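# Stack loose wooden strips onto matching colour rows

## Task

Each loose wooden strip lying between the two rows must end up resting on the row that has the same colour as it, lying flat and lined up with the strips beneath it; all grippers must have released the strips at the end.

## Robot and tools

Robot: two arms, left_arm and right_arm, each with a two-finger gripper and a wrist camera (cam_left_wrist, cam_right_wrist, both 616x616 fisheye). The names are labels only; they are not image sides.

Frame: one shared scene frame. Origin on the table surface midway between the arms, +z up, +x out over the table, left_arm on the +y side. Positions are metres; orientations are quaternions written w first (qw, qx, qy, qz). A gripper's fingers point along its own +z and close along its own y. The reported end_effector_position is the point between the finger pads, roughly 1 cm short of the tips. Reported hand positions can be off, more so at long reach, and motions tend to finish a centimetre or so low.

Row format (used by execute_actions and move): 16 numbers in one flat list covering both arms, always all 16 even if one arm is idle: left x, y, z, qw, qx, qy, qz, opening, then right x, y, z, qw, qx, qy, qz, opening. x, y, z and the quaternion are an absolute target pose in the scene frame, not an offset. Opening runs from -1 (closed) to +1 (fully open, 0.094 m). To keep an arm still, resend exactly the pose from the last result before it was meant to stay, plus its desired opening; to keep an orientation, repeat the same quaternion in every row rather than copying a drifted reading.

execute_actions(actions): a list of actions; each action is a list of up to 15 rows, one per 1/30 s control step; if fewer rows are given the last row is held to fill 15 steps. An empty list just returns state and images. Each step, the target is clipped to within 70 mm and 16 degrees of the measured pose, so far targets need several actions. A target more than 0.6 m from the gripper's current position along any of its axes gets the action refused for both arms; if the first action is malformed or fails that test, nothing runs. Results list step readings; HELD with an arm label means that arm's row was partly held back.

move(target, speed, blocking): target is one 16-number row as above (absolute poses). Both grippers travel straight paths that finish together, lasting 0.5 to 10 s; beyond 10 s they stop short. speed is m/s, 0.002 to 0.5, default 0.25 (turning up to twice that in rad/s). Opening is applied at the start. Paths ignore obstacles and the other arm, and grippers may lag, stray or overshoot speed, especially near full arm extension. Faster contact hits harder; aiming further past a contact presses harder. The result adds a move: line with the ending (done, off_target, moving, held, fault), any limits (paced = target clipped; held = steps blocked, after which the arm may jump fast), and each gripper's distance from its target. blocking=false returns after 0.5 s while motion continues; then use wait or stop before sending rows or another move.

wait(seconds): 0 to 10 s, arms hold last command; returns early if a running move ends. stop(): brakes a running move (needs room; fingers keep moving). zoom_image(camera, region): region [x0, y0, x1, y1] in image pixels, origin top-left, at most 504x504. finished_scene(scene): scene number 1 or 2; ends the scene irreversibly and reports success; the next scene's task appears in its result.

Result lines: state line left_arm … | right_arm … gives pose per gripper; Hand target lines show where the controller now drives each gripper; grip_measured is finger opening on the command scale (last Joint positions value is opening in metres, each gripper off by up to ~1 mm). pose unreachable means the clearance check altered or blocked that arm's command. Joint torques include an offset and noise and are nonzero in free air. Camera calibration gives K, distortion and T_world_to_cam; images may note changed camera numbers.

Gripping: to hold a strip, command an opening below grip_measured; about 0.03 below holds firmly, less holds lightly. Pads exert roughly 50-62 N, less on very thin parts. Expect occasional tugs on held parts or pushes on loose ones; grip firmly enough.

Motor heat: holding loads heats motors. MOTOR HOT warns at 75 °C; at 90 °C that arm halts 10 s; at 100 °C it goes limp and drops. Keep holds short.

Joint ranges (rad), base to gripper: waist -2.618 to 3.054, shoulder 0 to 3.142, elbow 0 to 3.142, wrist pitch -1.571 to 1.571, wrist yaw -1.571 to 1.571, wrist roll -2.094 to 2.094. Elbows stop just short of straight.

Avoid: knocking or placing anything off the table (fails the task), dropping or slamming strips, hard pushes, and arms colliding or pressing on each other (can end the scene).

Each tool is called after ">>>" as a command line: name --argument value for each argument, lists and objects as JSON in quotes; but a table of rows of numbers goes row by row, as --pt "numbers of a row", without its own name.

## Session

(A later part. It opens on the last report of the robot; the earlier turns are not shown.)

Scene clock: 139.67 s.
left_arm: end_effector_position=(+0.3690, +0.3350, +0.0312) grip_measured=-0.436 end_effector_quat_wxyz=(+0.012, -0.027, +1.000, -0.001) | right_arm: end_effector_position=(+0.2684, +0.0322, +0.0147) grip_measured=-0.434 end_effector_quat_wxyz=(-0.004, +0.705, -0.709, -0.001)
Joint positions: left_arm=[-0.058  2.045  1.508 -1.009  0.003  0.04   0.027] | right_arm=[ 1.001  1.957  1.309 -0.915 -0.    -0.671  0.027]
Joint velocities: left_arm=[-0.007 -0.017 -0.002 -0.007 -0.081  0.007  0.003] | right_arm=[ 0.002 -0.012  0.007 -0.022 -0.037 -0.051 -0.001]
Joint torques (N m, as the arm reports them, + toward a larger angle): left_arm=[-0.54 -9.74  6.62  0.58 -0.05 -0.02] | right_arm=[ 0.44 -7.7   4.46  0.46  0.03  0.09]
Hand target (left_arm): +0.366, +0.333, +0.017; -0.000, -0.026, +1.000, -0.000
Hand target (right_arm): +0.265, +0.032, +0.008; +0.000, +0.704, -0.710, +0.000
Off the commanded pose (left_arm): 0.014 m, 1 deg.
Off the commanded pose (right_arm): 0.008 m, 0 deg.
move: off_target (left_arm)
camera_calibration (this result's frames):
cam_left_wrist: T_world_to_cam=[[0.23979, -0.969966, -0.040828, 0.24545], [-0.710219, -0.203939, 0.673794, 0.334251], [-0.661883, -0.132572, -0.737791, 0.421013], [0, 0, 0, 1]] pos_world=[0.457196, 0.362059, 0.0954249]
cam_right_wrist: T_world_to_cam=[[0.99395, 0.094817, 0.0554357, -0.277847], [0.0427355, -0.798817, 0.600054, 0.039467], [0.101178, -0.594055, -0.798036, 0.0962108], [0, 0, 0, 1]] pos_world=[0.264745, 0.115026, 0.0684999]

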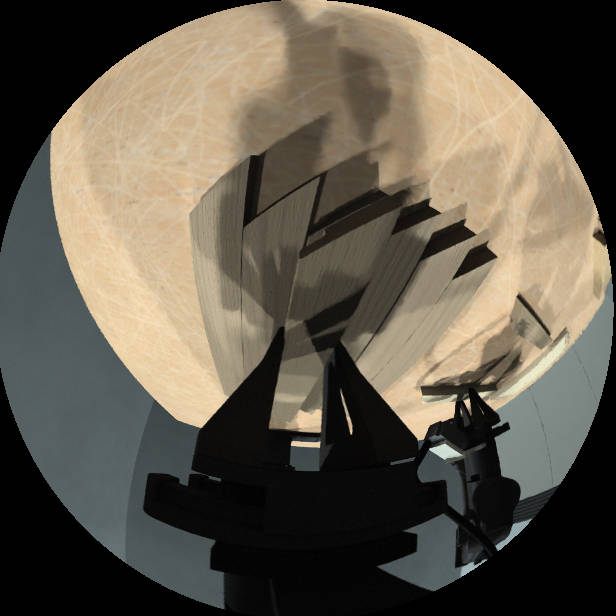

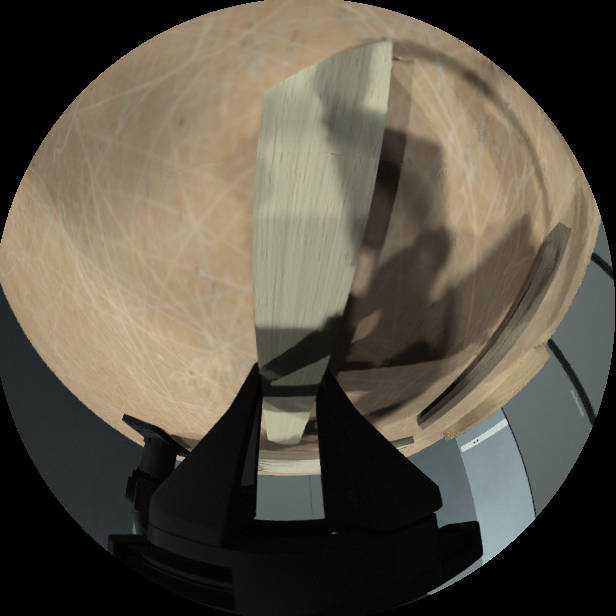

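>>> move --target '[0.367,0.333,0.012,-0.01,-0.026,1,0,-0.47,0.265,0.032,0.04,0,-0.704,0.71,0,-0.47]' --speed 0.1

>>> move --target '[0.367,0.333,0.015,-0.01,-0.026,1,0,0,0.255,0.02,0.025,0,-0.887,0.462,0,-0.47]' --speed 0.35

>>> move --target '[0.365,0.333,0.1,0,-0.026,1,0,0,0.255,0.02,0.007,0,-0.887,0.462,0,-0.47]' --speed 0.15

Scene clock: 151.73 s.
left_arm: end_effector_position=(+0.3673, +0.3349, +0.0249) grip_measured=-0.436 end_effector_quat_wxyz=(+0.003, -0.027, +1.000, -0.001) | right_arm: end_effector_position=(+0.2622, +0.0245, +0.0255) grip_measured=-0.446 end_effector_quat_wxyz=(+0.017, +0.705, -0.709, +0.002)
Joint positions: left_arm=[-0.058  2.063  1.509 -1.01   0.003  0.04   0.027] | right_arm=[ 1.001  1.943  1.336 -0.997 -0.    -0.671  0.026]
Joint velocities: left_arm=[ 0.012 -0.007  0.002  0.022 -0.037 -0.007  0.   ] | right_arm=[-0.007 -0.007 -0.022 -0.066 -0.007 -0.066 -0.   ]
Joint torques (N m, as the arm reports them, + toward a larger angle): left_arm=[-0.57 -9.29  8.02  0.45 -0.06 -0.03] | right_arm=[ 0.51 -9.93  8.13  0.    0.02  0.1 ]
Hand target (left_arm): +0.367, +0.333, +0.012; -0.010, -0.026, +1.000, -0.000
Hand target (right_arm): +0.265, +0.032, +0.040; -0.000, +0.704, -0.710, -0.000
Off the commanded pose (left_arm): 0.013 m, 2 deg.
Off the commanded pose (right_arm): 0.017 m, 2 deg.
move: off_target (left_arm, right_arm)
camera_calibration (this result's frames):
cam_left_wrist: T_world_to_cam=[[0.239022, -0.970022, -0.0438902, 0.245877], [-0.697791, -0.203023, 0.686928, 0.332121], [-0.675245, -0.133565, -0.725399, 0.420201], [0, 0, 0, 1]] pos_world=[0.45672, 0.362058, 0.0874618]
cam_right_wrist: T_world_to_cam=[[0.995059, 0.0957721, 0.0261658, -0.271127], [0.0585362, -0.778809, 0.624523, 0.0218402], [0.0801901, -0.619906, -0.780568, 0.106572], [0, 0, 0, 1]] pos_world=[0.259963, 0.109041, 0.0766416]

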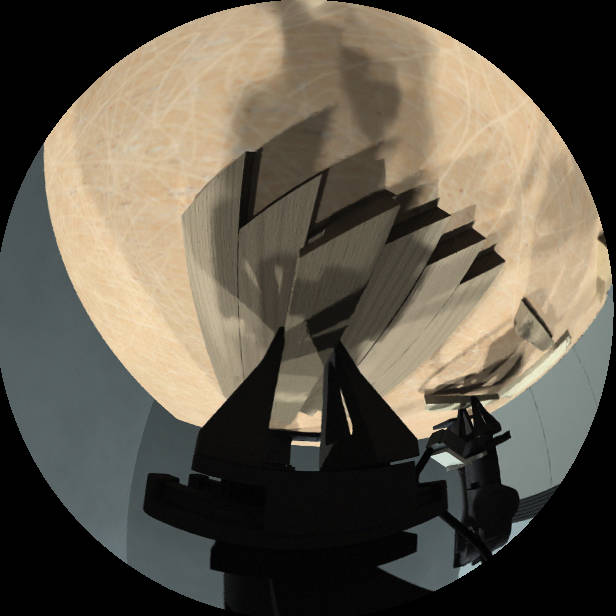

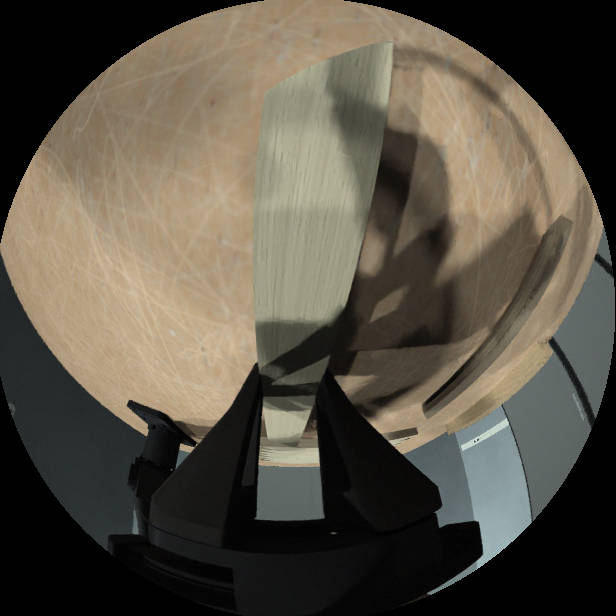

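Scene clock: 153.27 s.
left_arm: end_effector_position=(+0.3671, +0.3352, +0.0242) grip_measured=-0.002 end_effector_quat_wxyz=(+0.002, -0.027, +1.000, -0.000) | right_arm: end_effector_position=(+0.2584, +0.0179, +0.0205) grip_measured=-0.446 end_effector_quat_wxyz=(+0.011, +0.882, -0.471, +0.001)
Joint positions: left_arm=[-0.058  2.065  1.509 -1.01   0.001  0.04   0.047] | right_arm=[ 1.001  1.914  1.273 -0.952  0.006 -1.267  0.026]
Joint velocities: left_arm=[-0.022 -0.002 -0.002  0.022  0.007  0.007 -0.   ] | right_arm=[-0.002 -0.002 -0.002  0.007  0.007 -0.066 -0.001]
Joint torques (N m, as the arm reports them, + toward a larger angle): left_arm=[-0.6  -9.72  8.69  0.35 -0.05 -0.03] | right_arm=[ 0.56 -9.92  4.28  0.38 -0.04 -0.14]
Hand target (left_arm): +0.367, +0.333, +0.015; -0.010, -0.026, +1.000, -0.000
Hand target (right_arm): +0.255, +0.020, +0.025; +0.000, +0.887, -0.462, -0.000
Off the commanded pose (left_arm): 0.009 m, 1 deg.
Off the commanded pose (right_arm): 0.006 m, 2 deg.
move: done
camera_calibration (this result's frames):
cam_left_wrist: T_world_to_cam=[[0.238939, -0.969942, -0.046054, 0.246265], [-0.696359, -0.204212, 0.688027, 0.332365], [-0.676751, -0.132326, -0.724222, 0.419704], [0, 0, 0, 1]] pos_world=[0.456638, 0.362273, 0.0866237]
cam_right_wrist: T_world_to_cam=[[0.770036, 0.637312, 0.0296169, -0.218163], [0.489391, -0.619817, 0.613452, -0.0938408], [0.409318, -0.457886, -0.789176, 0.0111628], [0, 0, 0, 1]] pos_world=[0.209349, 0.0859855, 0.0728376]

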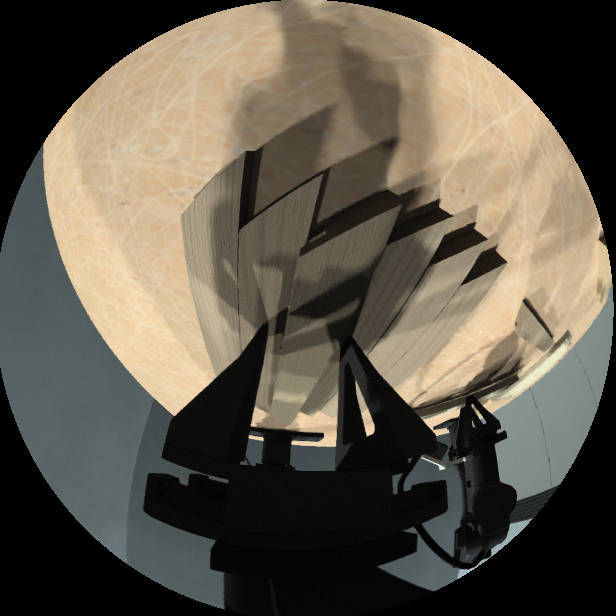

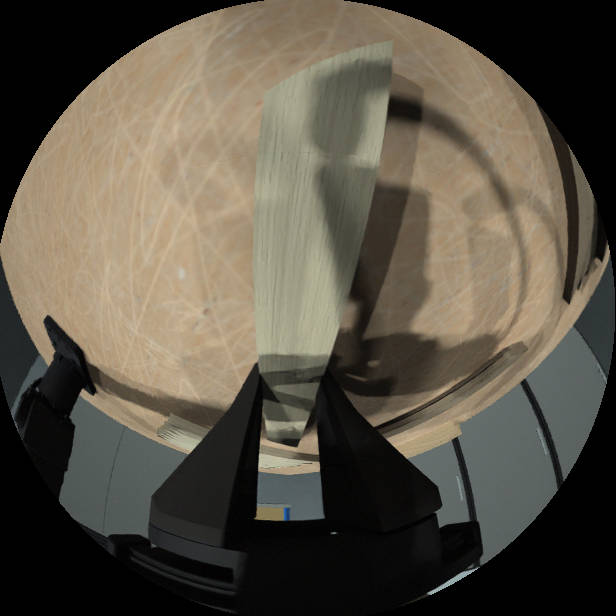

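Scene clock: 154.40 s.
left_arm: end_effector_position=(+0.3637, +0.3349, +0.0926) grip_measured=-0.002 end_effector_quat_wxyz=(-0.006, -0.027, +1.000, -0.001) | right_arm: end_effector_position=(+0.2589, +0.0186, +0.0141) grip_measured=-0.446 end_effector_quat_wxyz=(+0.004, +0.882, -0.471, +0.002)
Joint positions: left_arm=[-0.058  2.017  1.715 -1.281  0.001  0.04   0.047] | right_arm=[ 1.001  1.914  1.245 -0.91   0.006 -1.268  0.026]
Joint velocities: left_arm=[-0.002 -0.007  0.002 -0.051  0.007 -0.007  0.001] | right_arm=[-0.007 -0.002 -0.012  0.022 -0.022  0.022 -0.   ]
Joint torques (N m, as the arm reports them, + toward a larger angle): left_arm=[ -0.5  -13.18   9.32   0.23  -0.03  -0.02] | right_arm=[ 0.56 -7.93  3.24  0.64 -0.04 -0.1 ]
Hand target (left_arm): +0.365, +0.333, +0.100; +0.000, -0.026, +1.000, -0.000
Hand target (right_arm): +0.255, +0.020, +0.007; +0.001, +0.887, -0.462, -0.000
Off the commanded pose (left_arm): 0.008 m, 1 deg.
Off the commanded pose (right_arm): 0.008 m, 1 deg.
move: done
camera_calibration (this result's frames):
cam_left_wrist: T_world_to_cam=[[0.238149, -0.970017, -0.048501, 0.25045], [-0.684763, -0.203111, 0.69989, 0.277198], [-0.688756, -0.133466, -0.712602, 0.470583], [0, 0, 0, 1]] pos_world=[0.454287, 0.36205, 0.153478]
cam_right_wrist: T_world_to_cam=[[0.768963, 0.637765, 0.0441733, -0.2188], [0.484407, -0.62636, 0.610756, -0.0883047], [0.417187, -0.448251, -0.790586, 0.00400678], [0, 0, 0, 1]] pos_world=[0.209353, 0.0860287, 0.0667655]

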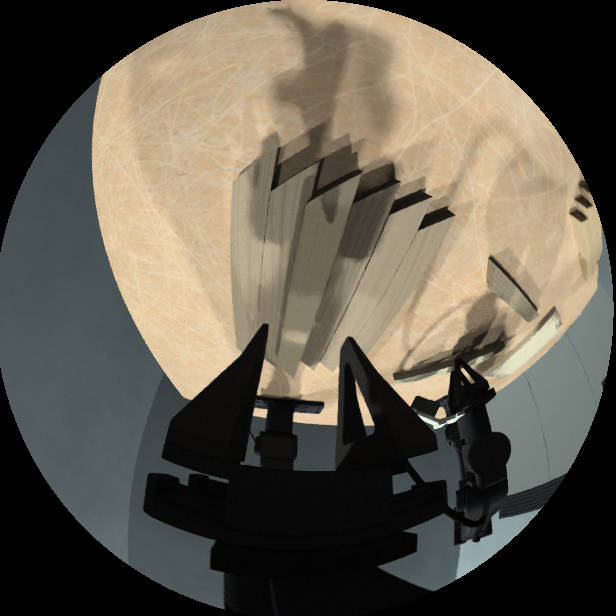

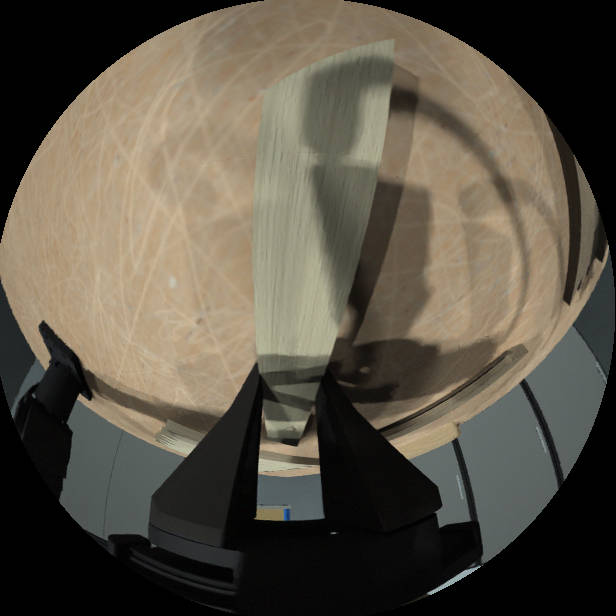

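>>> move --target '[0.365,0.333,0.1,0,-0.026,1,0,0.3,0.255,0.02,0.005,0,-0.887,0.462,0,0.3]'

>>> move --target '[0.37,0.3,0.1,0,-0.2,0.98,0,0.3,0.257,0.02,0.065,0,-0.85,0.527,0,0.3]'

>>> move --target '[0.4,0.22,0.1,0,-0.686,0.728,0,0.3,0.257,0.02,0.045,0,0.475,0.88,0,0.3]' --speed 0.5

>>> move --target '[0.4,0.22,0.1,0,-0.686,0.728,0,0.3,0.257,0.02,0.006,0,0.475,0.88,0,0.3]' --speed 0.08

Scene clock: 168.30 s.
left_arm: end_effector_position=(+0.3634, +0.3348, +0.0926) grip_measured=+0.298 end_effector_quat_wxyz=(-0.007, -0.027, +1.000, -0.001) | right_arm: end_effector_position=(+0.2609, +0.0210, +0.0114) grip_measured=+0.297 end_effector_quat_wxyz=(-0.004, +0.883, -0.470, +0.004)
Joint positions: left_arm=[-0.058  2.017  1.715 -1.282  0.001  0.04   0.061] | right_arm=[ 1.001  1.914  1.234 -0.88   0.006 -1.27   0.061]
Joint velocities: left_arm=[-0.017  0.012 -0.002 -0.022 -0.037  0.022 -0.001] | right_arm=[-0.007  0.002  0.002 -0.037 -0.037  0.007 -0.001]
Joint torques (N m, as the arm reports them, + toward a larger angle): left_arm=[ -0.51 -13.15   9.4    0.24  -0.03  -0.02] | right_arm=[ 0.67 -7.67  3.95  0.45 -0.04 -0.09]
Hand target (left_arm): +0.365, +0.333, +0.100; +0.000, -0.026, +1.000, +0.000
Hand target (right_arm): +0.255, +0.020, +0.005; +0.000, +0.887, -0.462, -0.000
Off the commanded pose (left_arm): 0.008 m, 1 deg.
Off the commanded pose (right_arm): 0.009 m, 1 deg.
move: done
camera_calibration (this result's frames):
cam_left_wrist: T_world_to_cam=[[0.238075, -0.970024, -0.0487228, 0.250556], [-0.683699, -0.20301, 0.700958, 0.276409], [-0.689837, -0.133569, -0.711536, 0.470651], [0, 0, 0, 1]] pos_world=[0.454002, 0.362023, 0.153342]
cam_right_wrist: T_world_to_cam=[[0.76715, 0.638521, 0.0614118, -0.221477], [0.47873, -0.633621, 0.607735, -0.0844643], [0.426963, -0.436825, -0.791762, -0.000675781], [0, 0, 0, 1]] pos_world=[0.21063, 0.0876038, 0.0643981]

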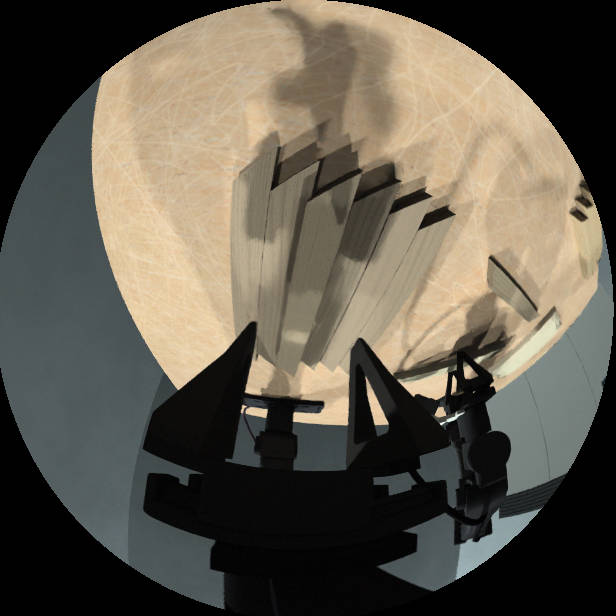

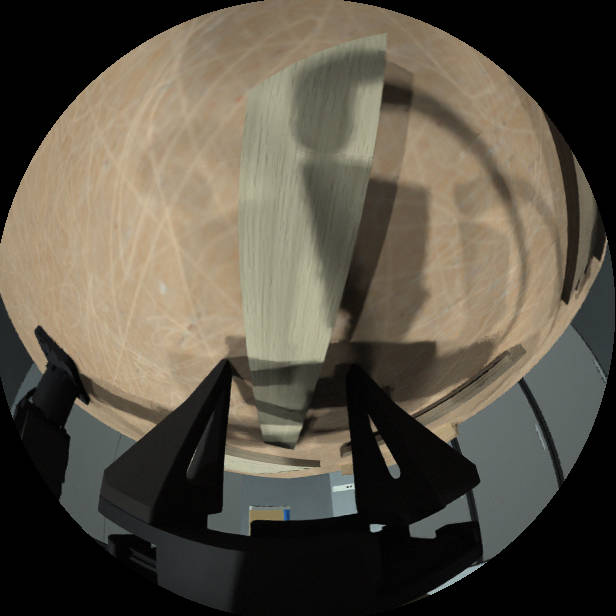

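Scene clock: 169.60 s.
left_arm: end_effector_position=(+0.3678, +0.3024, +0.0962) grip_measured=+0.298 end_effector_quat_wxyz=(-0.002, -0.199, +0.980, -0.000) | right_arm: end_effector_position=(+0.2557, +0.0145, +0.0519) grip_measured=+0.297 end_effector_quat_wxyz=(+0.014, +0.851, -0.524, +0.001)
Joint positions: left_arm=[-0.143  2.017  1.729 -1.286  0.001 -0.392  0.061] | right_arm=[ 1.001  1.862  1.336 -1.071  0.006 -1.144  0.061]
Joint velocities: left_arm=[ 0.022 -0.007 -0.007 -0.051 -0.051 -0.095 -0.   ] | right_arm=[-0.012 -0.002  0.007  0.007  0.051  0.007  0.001]
Joint torques (N m, as the arm reports them, + toward a larger angle): left_arm=[ -0.55 -11.97   9.99   0.22  -0.06  -0.08] | right_arm=[ 0.17 -9.13  8.21  0.06 -0.03  0.11]
Hand target (left_arm): +0.370, +0.300, +0.100; -0.000, -0.200, +0.980, +0.000
Hand target (right_arm): +0.257, +0.020, +0.065; -0.000, +0.850, -0.527, -0.000
Off the commanded pose (left_arm): 0.005 m, 0 deg.
Off the commanded pose (right_arm): 0.014 m, 2 deg.
move: off_target (right_arm)
camera_calibration (this result's frames):
cam_left_wrist: T_world_to_cam=[[0.554277, -0.830907, -0.0486852, 0.0598021], [-0.579526, -0.427249, 0.69398, 0.30052], [-0.597434, -0.356443, -0.718346, 0.505933], [0, 0, 0, 1]] pos_world=[0.443274, 0.358423, 0.157791]
cam_right_wrist: T_world_to_cam=[[0.842093, 0.538666, 0.0267801, -0.231705], [0.410108, -0.671786, 0.616858, -0.0930945], [0.350271, -0.50847, -0.786618, 0.0511928], [0, 0, 0, 1]] pos_world=[0.215365, 0.0883022, 0.1039]

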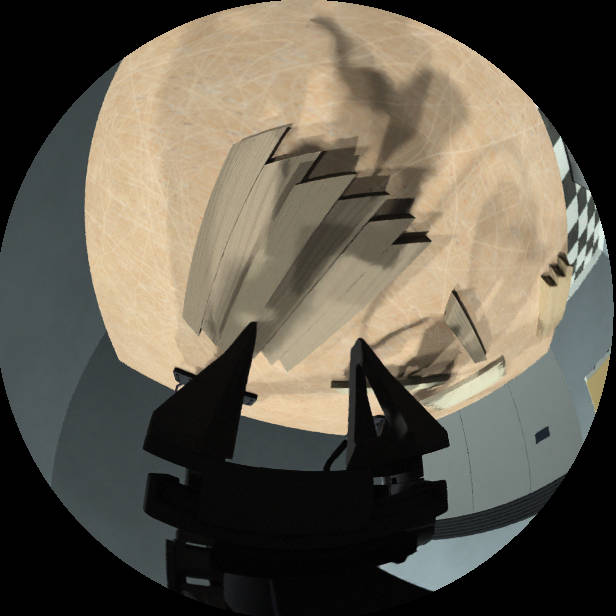

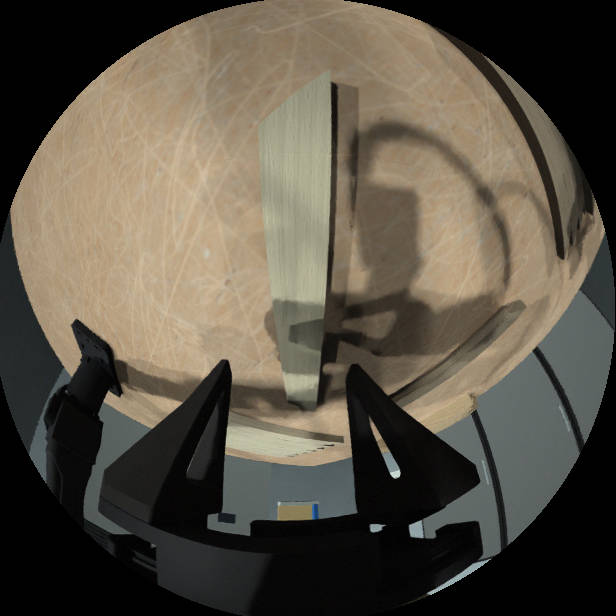

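Scene clock: 173.37 s.
left_arm: end_effector_position=(+0.4015, +0.2226, +0.1041) grip_measured=+0.298 end_effector_quat_wxyz=(+0.007, -0.686, +0.727, -0.011) | right_arm: end_effector_position=(+0.2600, +0.0255, +0.0519) grip_measured=+0.298 end_effector_quat_wxyz=(-0.005, +0.471, +0.882, +0.010)
Joint positions: left_arm=[-0.332  2.161  1.978 -1.361  0.002 -1.693  0.061] | right_arm=[ 1.001  1.862  1.336 -1.026 -0.014  1.875  0.061]
Joint velocities: left_arm=[ 0.007  0.012  0.002  0.022  0.007 -0.066 -0.   ] | right_arm=[-0.002 -0.007 -0.002 -0.051  0.007  0.007  0.001]
Joint torques (N m, as the arm reports them, + toward a larger angle): left_arm=[ -0.66 -11.76   9.91   0.18  -0.07  -0.07] | right_arm=[ 0.26 -7.6   3.96  0.41  0.13  0.1 ]
Hand target (left_arm): +0.399, +0.220, +0.100; -0.001, +0.686, -0.728, -0.001
Hand target (right_arm): +0.257, +0.020, +0.045; -0.000, +0.475, +0.880, -0.000
Off the commanded pose (left_arm): 0.005 m, 2 deg.
Off the commanded pose (right_arm): 0.009 m, 1 deg.
move: done
camera_calibration (this result's frames):
cam_left_wrist: T_world_to_cam=[[0.991438, 0.128536, -0.0230186, -0.416533], [0.107903, -0.707149, 0.698783, 0.0663079], [0.0735409, -0.695283, -0.714963, 0.309042], [0, 0, 0, 1]] pos_world=[0.383084, 0.315301, 0.165031]
cam_right_wrist: T_world_to_cam=[[-0.769568, -0.637622, 0.0346818, 0.207366], [-0.484351, 0.618249, 0.619009, 0.112104], [-0.416136, 0.459571, -0.784618, 0.229721], [0, 0, 0, 1]] pos_world=[0.309475, -0.0426605, 0.103658]

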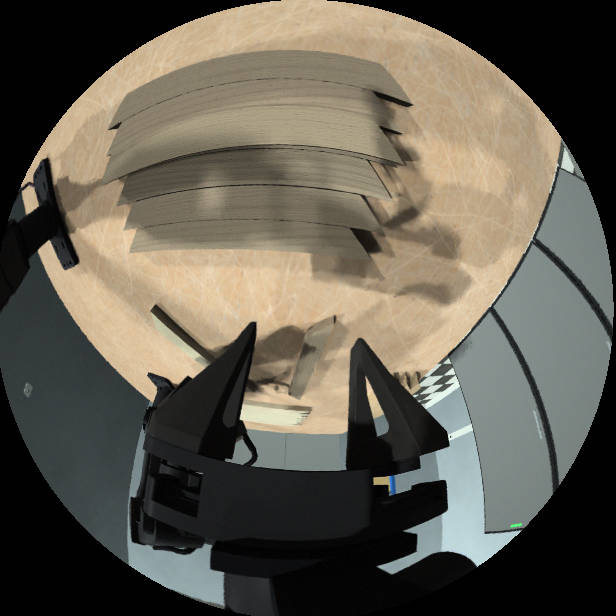

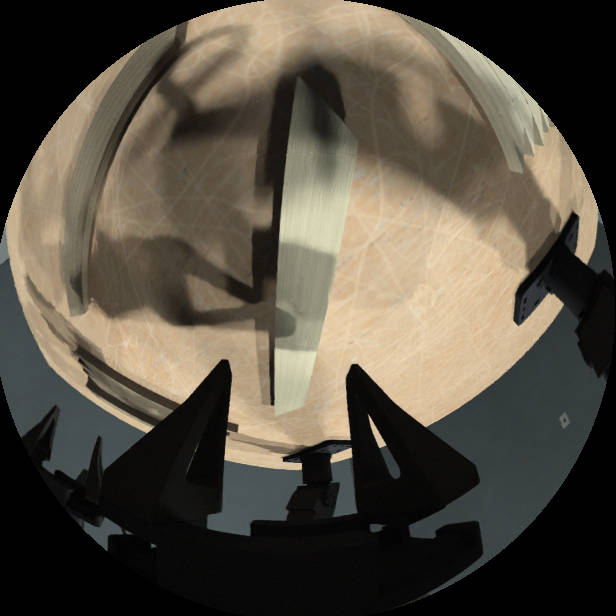

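Scene clock: 174.47 s.
left_arm: end_effector_position=(+0.4010, +0.2226, +0.1041) grip_measured=+0.298 end_effector_quat_wxyz=(+0.006, -0.686, +0.727, -0.011) | right_arm: end_effector_position=(+0.2587, +0.0239, +0.0124) grip_measured=+0.298 end_effector_quat_wxyz=(-0.005, +0.472, +0.881, +0.009)
Joint positions: left_arm=[-0.332  2.161  1.978 -1.363  0.003 -1.693  0.061] | right_arm=[ 1.001  1.911  1.234 -0.879 -0.014  1.877  0.061]
Joint velocities: left_arm=[ 0.007  0.002 -0.007  0.037 -0.022  0.007 -0.   ] | right_arm=[ 0.002  0.002 -0.002 -0.007 -0.037 -0.007 -0.   ]
Joint torques (N m, as the arm reports them, + toward a larger angle): left_arm=[ -0.66 -11.66  10.24   0.2   -0.05  -0.04] | right_arm=[ 0.26 -7.4   4.35  0.42  0.14  0.1 ]
Hand target (left_arm): +0.400, +0.220, +0.100; -0.000, +0.686, -0.728, +0.000
Hand target (right_arm): +0.257, +0.020, +0.006; -0.000, +0.475, +0.880, +0.000
Off the commanded pose (left_arm): 0.005 m, 1 deg.
Off the commanded pose (right_arm): 0.008 m, 1 deg.
move: done
camera_calibration (this result's frames):
cam_left_wrist: T_world_to_cam=[[0.991392, 0.128506, -0.0250669, -0.415802], [0.109296, -0.706865, 0.698854, 0.065705], [0.0720882, -0.695578, -0.714825, 0.309669], [0, 0, 0, 1]] pos_world=[0.382718, 0.315277, 0.165018]
cam_right_wrist: T_world_to_cam=[[-0.771178, -0.635457, 0.0384608, 0.207009], [-0.481181, 0.621378, 0.618348, 0.136009], [-0.416832, 0.45835, -0.784963, 0.199185], [0, 0, 0, 1]] pos_world=[0.308113, -0.0442642, 0.0642898]

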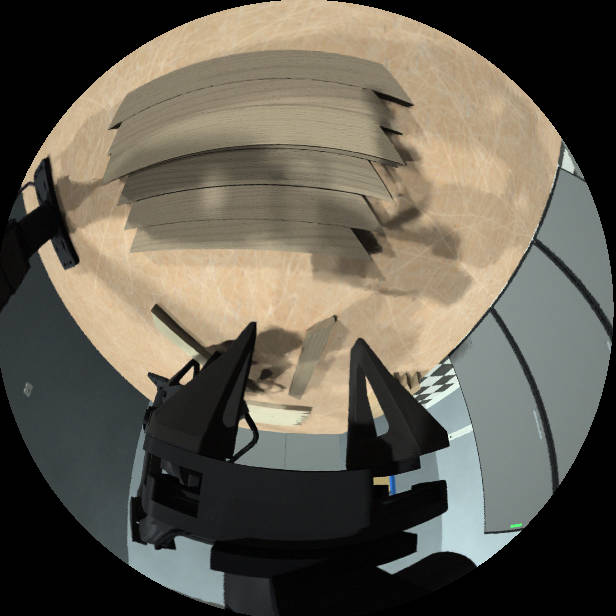

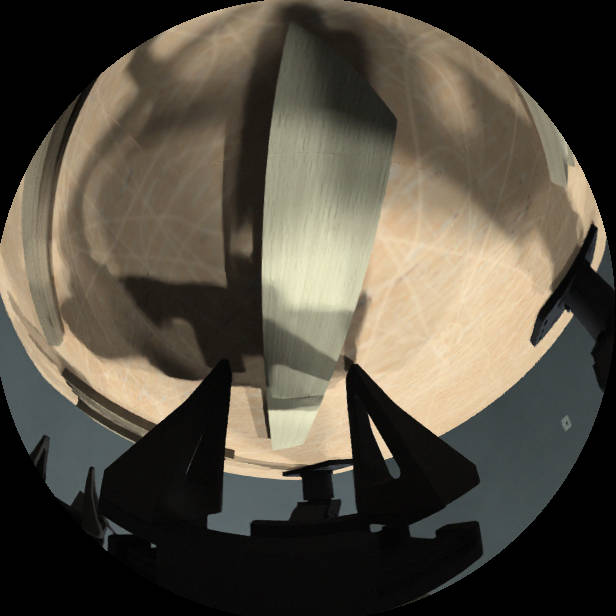

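>>> move --target '[0.4,0.22,0.1,0,-0.686,0.728,0,0.3,0.257,0.02,0.008,0,0.475,0.88,0,-0.475]'

>>> move --target '[0.41,0.18,0.09,0,-0.686,0.728,0,0.3,0.26,0.0,0.075,0,0.475,0.88,0,-0.475]'

>>> move --target '[0.425,0.11,0.08,0,-0.686,0.728,0,0.3,0.35,-0.244,0.06,0,0.021,1,0,-0.475]'

>>> move --target '[0.427,0.075,0.03,0,-0.686,0.728,0,0.3,0.35,-0.244,0.032,0,0.021,1,0,-0.475]' --speed 0.1

Scene clock: 192.40 s.
left_arm: end_effector_position=(+0.4010, +0.2224, +0.1041) grip_measured=+0.298 end_effector_quat_wxyz=(+0.006, -0.687, +0.727, -0.011) | right_arm: end_effector_position=(+0.2589, +0.0243, +0.0125) grip_measured=-0.444 end_effector_quat_wxyz=(-0.005, +0.472, +0.881, +0.010)
Joint positions: left_arm=[-0.332  2.161  1.978 -1.363  0.003 -1.693  0.061] | right_arm=[ 1.001  1.911  1.234 -0.877 -0.014  1.877  0.026]
Joint velocities: left_arm=[-0.007 -0.022  0.007 -0.022 -0.022  0.022 -0.001] | right_arm=[-0.017 -0.002 -0.002  0.022  0.022 -0.007 -0.001]
Joint torques (N m, as the arm reports them, + toward a larger angle): left_arm=[ -0.66 -11.67  10.23   0.21  -0.05  -0.04] | right_arm=[ 0.25 -7.52  4.74  0.33  0.14  0.09]
Hand target (left_arm): +0.400, +0.220, +0.100; -0.000, +0.686, -0.728, +0.000
Hand target (right_arm): +0.257, +0.020, +0.008; +0.000, +0.475, +0.880, -0.000
Off the commanded pose (left_arm): 0.005 m, 1 deg.
Off the commanded pose (right_arm): 0.006 m, 1 deg.
move: done
camera_calibration (this result's frames):
cam_left_wrist: T_world_to_cam=[[0.991342, 0.128847, -0.0253025, -0.415792], [0.109649, -0.706294, 0.699375, 0.0652899], [0.0722411, -0.696094, -0.714307, 0.309578], [0, 0, 0, 1]] pos_world=[0.382668, 0.315183, 0.164951]
cam_right_wrist: T_world_to_cam=[[-0.771208, -0.635526, 0.0366717, 0.207491], [-0.481741, 0.620307, 0.618987, 0.136029], [-0.41613, 0.459701, -0.784545, 0.198884], [0, 0, 0, 1]] pos_world=[0.308311, -0.0439412, 0.0642245]

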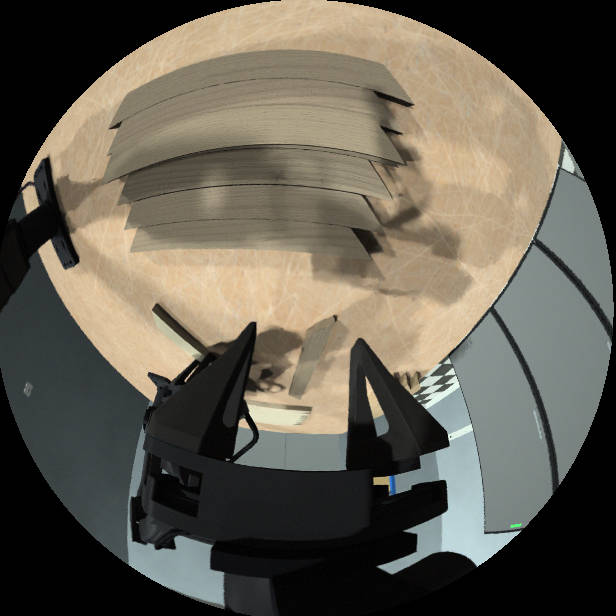

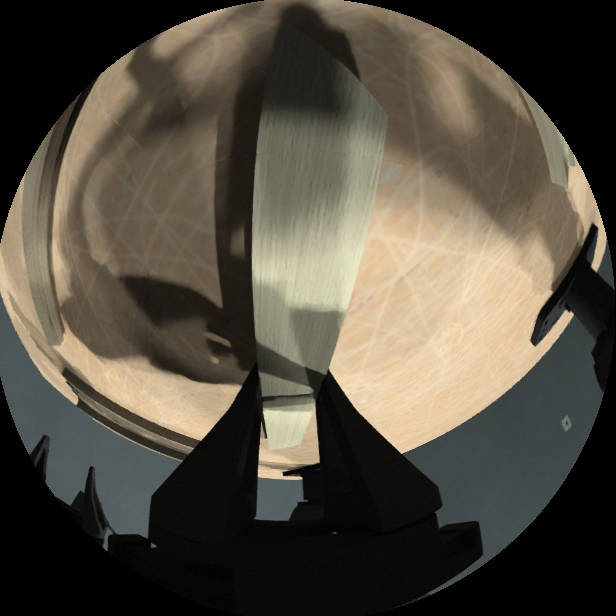

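Scene clock: 193.43 s.
left_arm: end_effector_position=(+0.4113, +0.1784, +0.0923) grip_measured=+0.298 end_effector_quat_wxyz=(+0.004, -0.683, +0.730, -0.011) | right_arm: end_effector_position=(+0.2559, +0.0017, +0.0653) grip_measured=-0.444 end_effector_quat_wxyz=(-0.007, +0.477, +0.879, -0.003)
Joint positions: left_arm=[-0.425  2.259  2.091 -1.38   0.005 -1.777  0.061] | right_arm=[ 0.965  1.797  1.308 -1.091 -0.013  1.852  0.026]
Joint velocities: left_arm=[-0.012  0.012  0.012 -0.125  0.037  0.081 -0.001] | right_arm=[-0.007  0.012  0.027 -0.051 -0.022  0.037  0.   ]
Joint torques (N m, as the arm reports them, + toward a larger angle): left_arm=[ -0.05 -13.2    9.87   0.18  -0.08  -0.05] | right_arm=[-0.47 -8.14  7.97  0.07  0.14 -0.08]
Hand target (left_arm): +0.410, +0.180, +0.090; -0.000, +0.686, -0.728, -0.000
Hand target (right_arm): +0.260, +0.000, +0.075; +0.000, +0.475, +0.880, +0.000
Off the commanded pose (left_arm): 0.003 m, 1 deg.
Off the commanded pose (right_arm): 0.011 m, 1 deg.
move: off_target (right_arm)
camera_calibration (this result's frames):
cam_left_wrist: T_world_to_cam=[[0.992348, 0.119989, -0.0291257, -0.419155], [0.105828, -0.705012, 0.701255, 0.0424578], [0.0636088, -0.698971, -0.712316, 0.273615], [0, 0, 0, 1]] pos_world=[0.39405, 0.271476, 0.152919]
cam_right_wrist: T_world_to_cam=[[-0.776729, -0.626829, 0.061456, 0.188567], [-0.466166, 0.637759, 0.613149, 0.112263], [-0.423534, 0.447602, -0.787573, 0.251562], [0, 0, 0, 1]] pos_world=[0.305343, -0.0659972, 0.117701]

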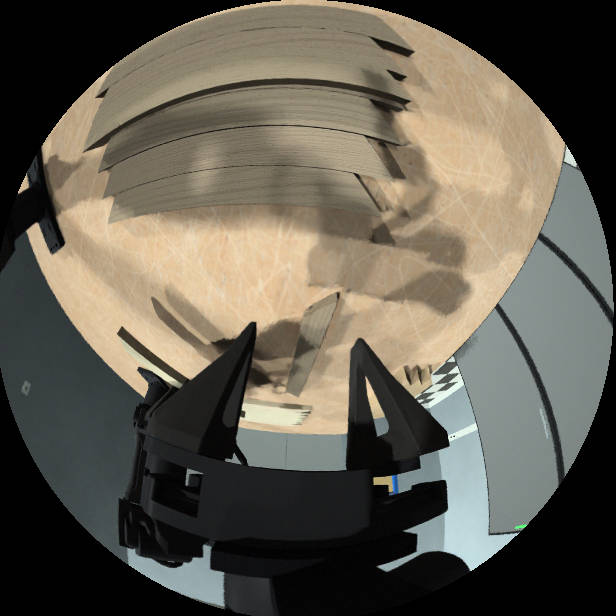

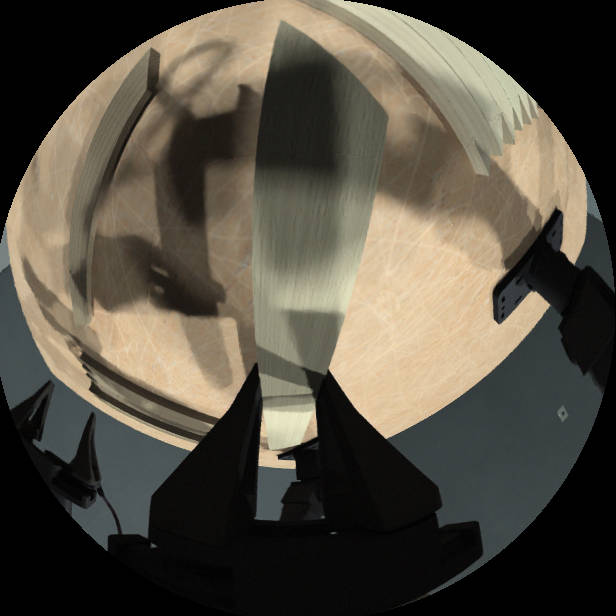

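Scene clock: 196.03 s.
left_arm: end_effector_position=(+0.4281, +0.1112, +0.0856) grip_measured=+0.298 end_effector_quat_wxyz=(+0.003, -0.686, +0.727, -0.015) | right_arm: end_effector_position=(+0.3385, -0.2443, +0.0554) grip_measured=-0.444 end_effector_quat_wxyz=(-0.014, +0.025, +1.000, -0.004)
Joint positions: left_arm=[-0.55   2.485  2.461 -1.517  0.006 -1.91   0.061] | right_arm=[ 0.106  1.711  1.164 -1.051  0.008  0.048  0.026]
Joint velocities: left_arm=[-0.012 -0.002  0.017 -0.066 -0.007 -0.037 -0.001] | right_arm=[-0.017 -0.007 -0.002 -0.022  0.051 -0.081 -0.001]
Joint torques (N m, as the arm reports them, + toward a larger angle): left_arm=[ -0.66 -14.33   9.73   0.19  -0.1   -0.05] | right_arm=[-0.28 -5.73  8.53  0.39 -0.02 -0.1 ]
Hand target (left_arm): +0.424, +0.111, +0.079; -0.001, +0.686, -0.728, -0.000
Hand target (right_arm): +0.352, -0.245, +0.060; +0.004, +0.021, +1.000, -0.001
Off the commanded pose (left_arm): 0.006 m, 2 deg.
Off the commanded pose (right_arm): 0.012 m, 2 deg.
move: off_target (right_arm)
camera_calibration (this result's frames):
cam_left_wrist: T_world_to_cam=[[0.991444, 0.128082, -0.0251952, -0.428786], [0.10835, -0.699814, 0.70606, -0.00403339], [0.0728012, -0.702748, -0.707704, 0.216904], [0, 0, 0, 1]] pos_world=[0.409764, 0.204526, 0.145548]
cam_right_wrist: T_world_to_cam=[[0.053294, -0.996993, 0.0562625, -0.27188], [-0.779199, -0.00628332, 0.626745, 0.261578], [-0.624506, -0.0772415, -0.777191, 0.328145], [0, 0, 0, 1]] pos_world=[0.423239, -0.244072, 0.106385]

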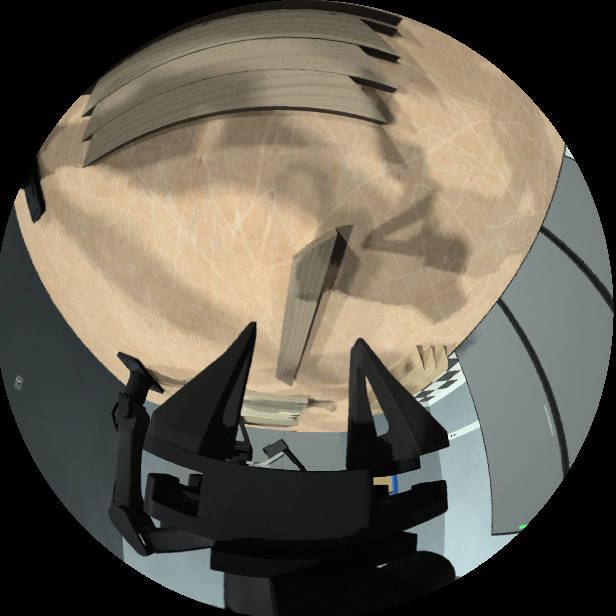

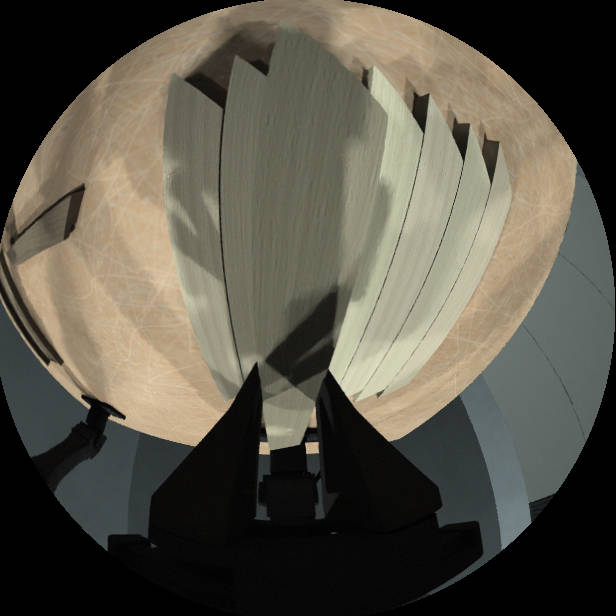

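Scene clock: 197.13 s.
left_arm: end_effector_position=(+0.4275, +0.0767, +0.0359) grip_measured=+0.298 end_effector_quat_wxyz=(-0.001, -0.685, +0.728, -0.006) | right_arm: end_effector_position=(+0.3507, -0.2442, +0.0381) grip_measured=-0.444 end_effector_quat_wxyz=(+0.002, +0.024, +1.000, -0.003)
Joint positions: left_arm=[-0.614  2.579  2.437 -1.42   0.006 -1.972  0.061] | right_arm=[ 0.106  1.75   1.137 -0.954  0.007  0.046  0.026]
Joint velocities: left_arm=[-0.012 -0.012 -0.002  0.022  0.037 -0.066  0.   ] | right_arm=[ 0.017 -0.002 -0.012  0.022  0.037 -0.007 -0.001]
Joint torques (N m, as the arm reports them, + toward a larger angle): left_arm=[ -0.56 -15.79   8.59   0.39  -0.08  -0.05] | right_arm=[-0.32 -5.93  4.64  0.45 -0.06 -0.07]
Hand target (left_arm): +0.427, +0.075, +0.030; -0.000, +0.686, -0.728, +0.000
Hand target (right_arm): +0.350, -0.244, +0.032; -0.000, +0.021, +1.000, +0.000
Off the commanded pose (left_arm): 0.006 m, 1 deg.
Off the commanded pose (right_arm): 0.006 m, 1 deg.
move: done
camera_calibration (this result's frames):
cam_left_wrist: T_world_to_cam=[[0.991118, 0.125662, -0.0435113, -0.424016], [0.120082, -0.705127, 0.698839, 0.00260367], [0.0571367, -0.697857, -0.713954, 0.164119], [0, 0, 0, 1]] pos_world=[0.410561, 0.169651, 0.0969046]
cam_right_wrist: T_world_to_cam=[[0.0530539, -0.996953, 0.0571824, -0.271384], [-0.798174, -0.00792509, 0.602375, 0.289125], [-0.600087, -0.0775999, -0.796162, 0.314388], [0, 0, 0, 1]] pos_world=[0.43383, -0.243869, 0.0916606]

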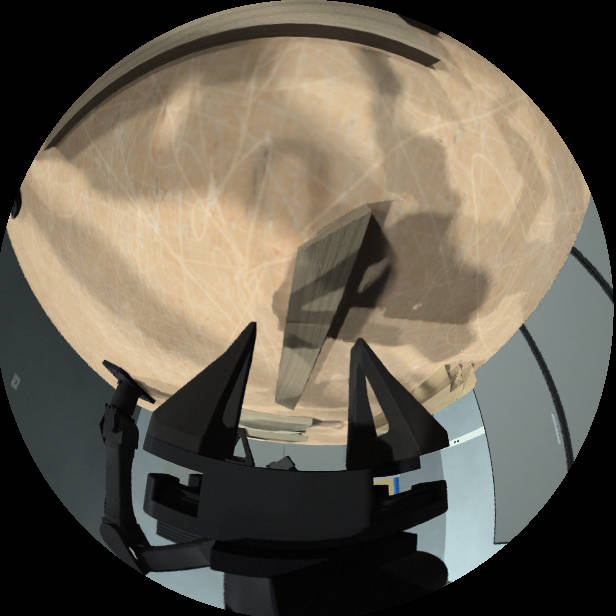

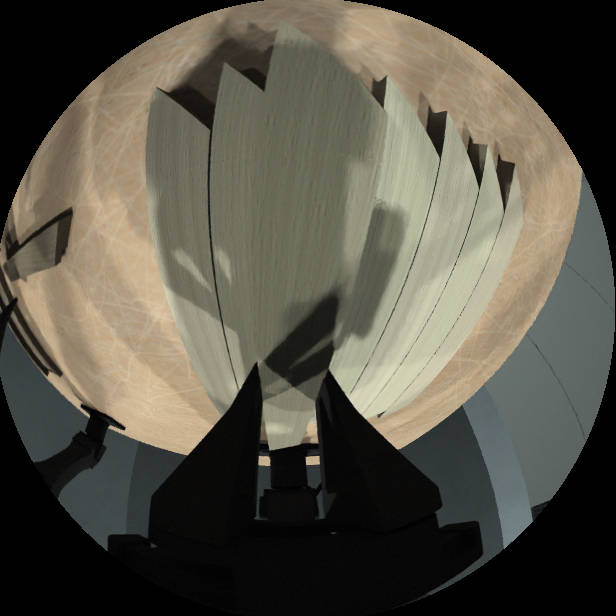

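>>> move --target '[0.427,0.073,0.005,0,-0.686,0.728,0,0.3,0.35,-0.252,0.024,0,0.035,1,0,-0.475]' --speed 0.06

Scene clock: 226.03 s.
left_arm: end_effector_position=(+0.4327, +0.0741, +0.0165) grip_measured=+0.298 end_effector_quat_wxyz=(+0.002, -0.687, +0.727, -0.014) | right_arm: end_effector_position=(+0.3508, -0.2510, +0.0297) grip_measured=-0.444 end_effector_quat_wxyz=(+0.002, +0.035, +0.999, -0.003)
Joint positions: left_arm=[-0.614  2.579  2.36  -1.324  0.006 -1.976  0.061] | right_arm=[ 0.083  1.763  1.117 -0.922  0.007  0.046  0.026]
Joint velocities: left_arm=[-0.012  0.007 -0.012 -0.007 -0.037 -0.051 -0.001] | right_arm=[-0.002 -0.002  0.007 -0.007 -0.022 -0.007 -0.   ]
Joint torques (N m, as the arm reports them, + toward a larger angle): left_arm=[ -0.83 -15.8    6.99   0.43  -0.09  -0.05] | right_arm=[-0.57 -6.27  4.6   0.48 -0.04 -0.07]
Hand target (left_arm): +0.427, +0.073, +0.005; -0.000, +0.686, -0.728, -0.000
Hand target (right_arm): +0.350, -0.252, +0.024; +0.000, +0.035, +0.999, -0.000
Off the commanded pose (left_arm): 0.013 m, 2 deg.
Off the commanded pose (right_arm): 0.006 m, 0 deg.
move: off_target (left_arm)
camera_calibration (this result's frames):
cam_left_wrist: T_world_to_cam=[[0.99118, 0.129521, -0.0280507, -0.430265], [0.111307, -0.698751, 0.706653, 0.0169112], [0.0719257, -0.703542, -0.707004, 0.142064], [0, 0, 0, 1]] pos_world=[0.41437, 0.167493, 0.0764203]
cam_right_wrist: T_world_to_cam=[[0.0310065, -0.997883, 0.0571625, -0.270199], [-0.797922, 0.00973063, 0.602682, 0.29854], [-0.601962, -0.0642983, -0.795932, 0.311224], [0, 0, 0, 1]] pos_world=[0.433934, -0.252521, 0.0832336]

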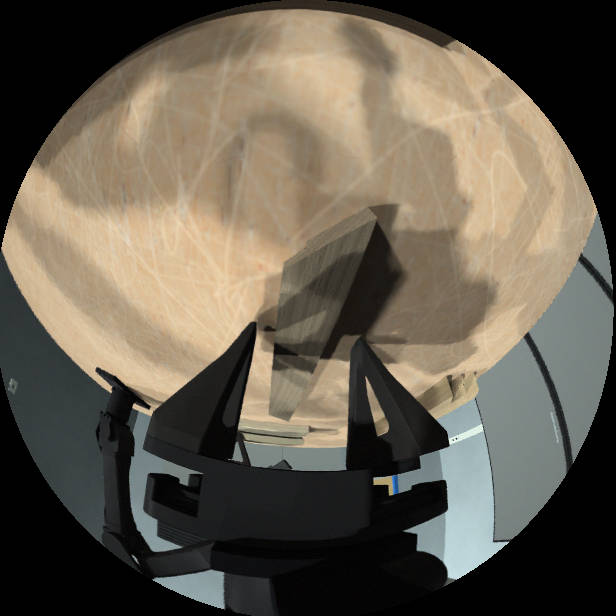

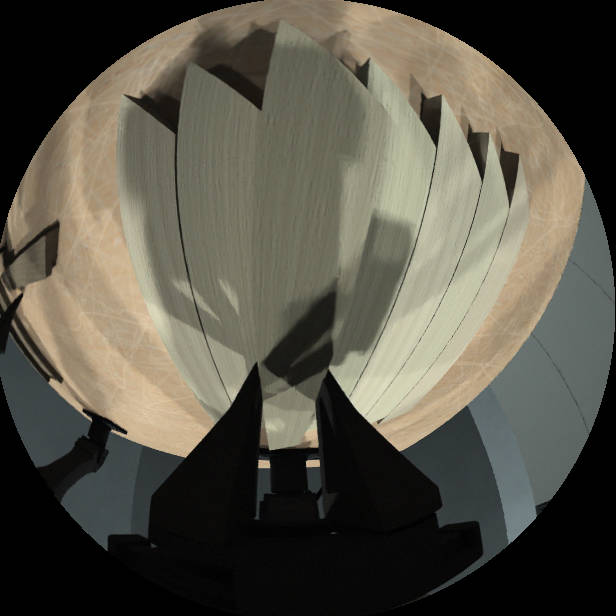

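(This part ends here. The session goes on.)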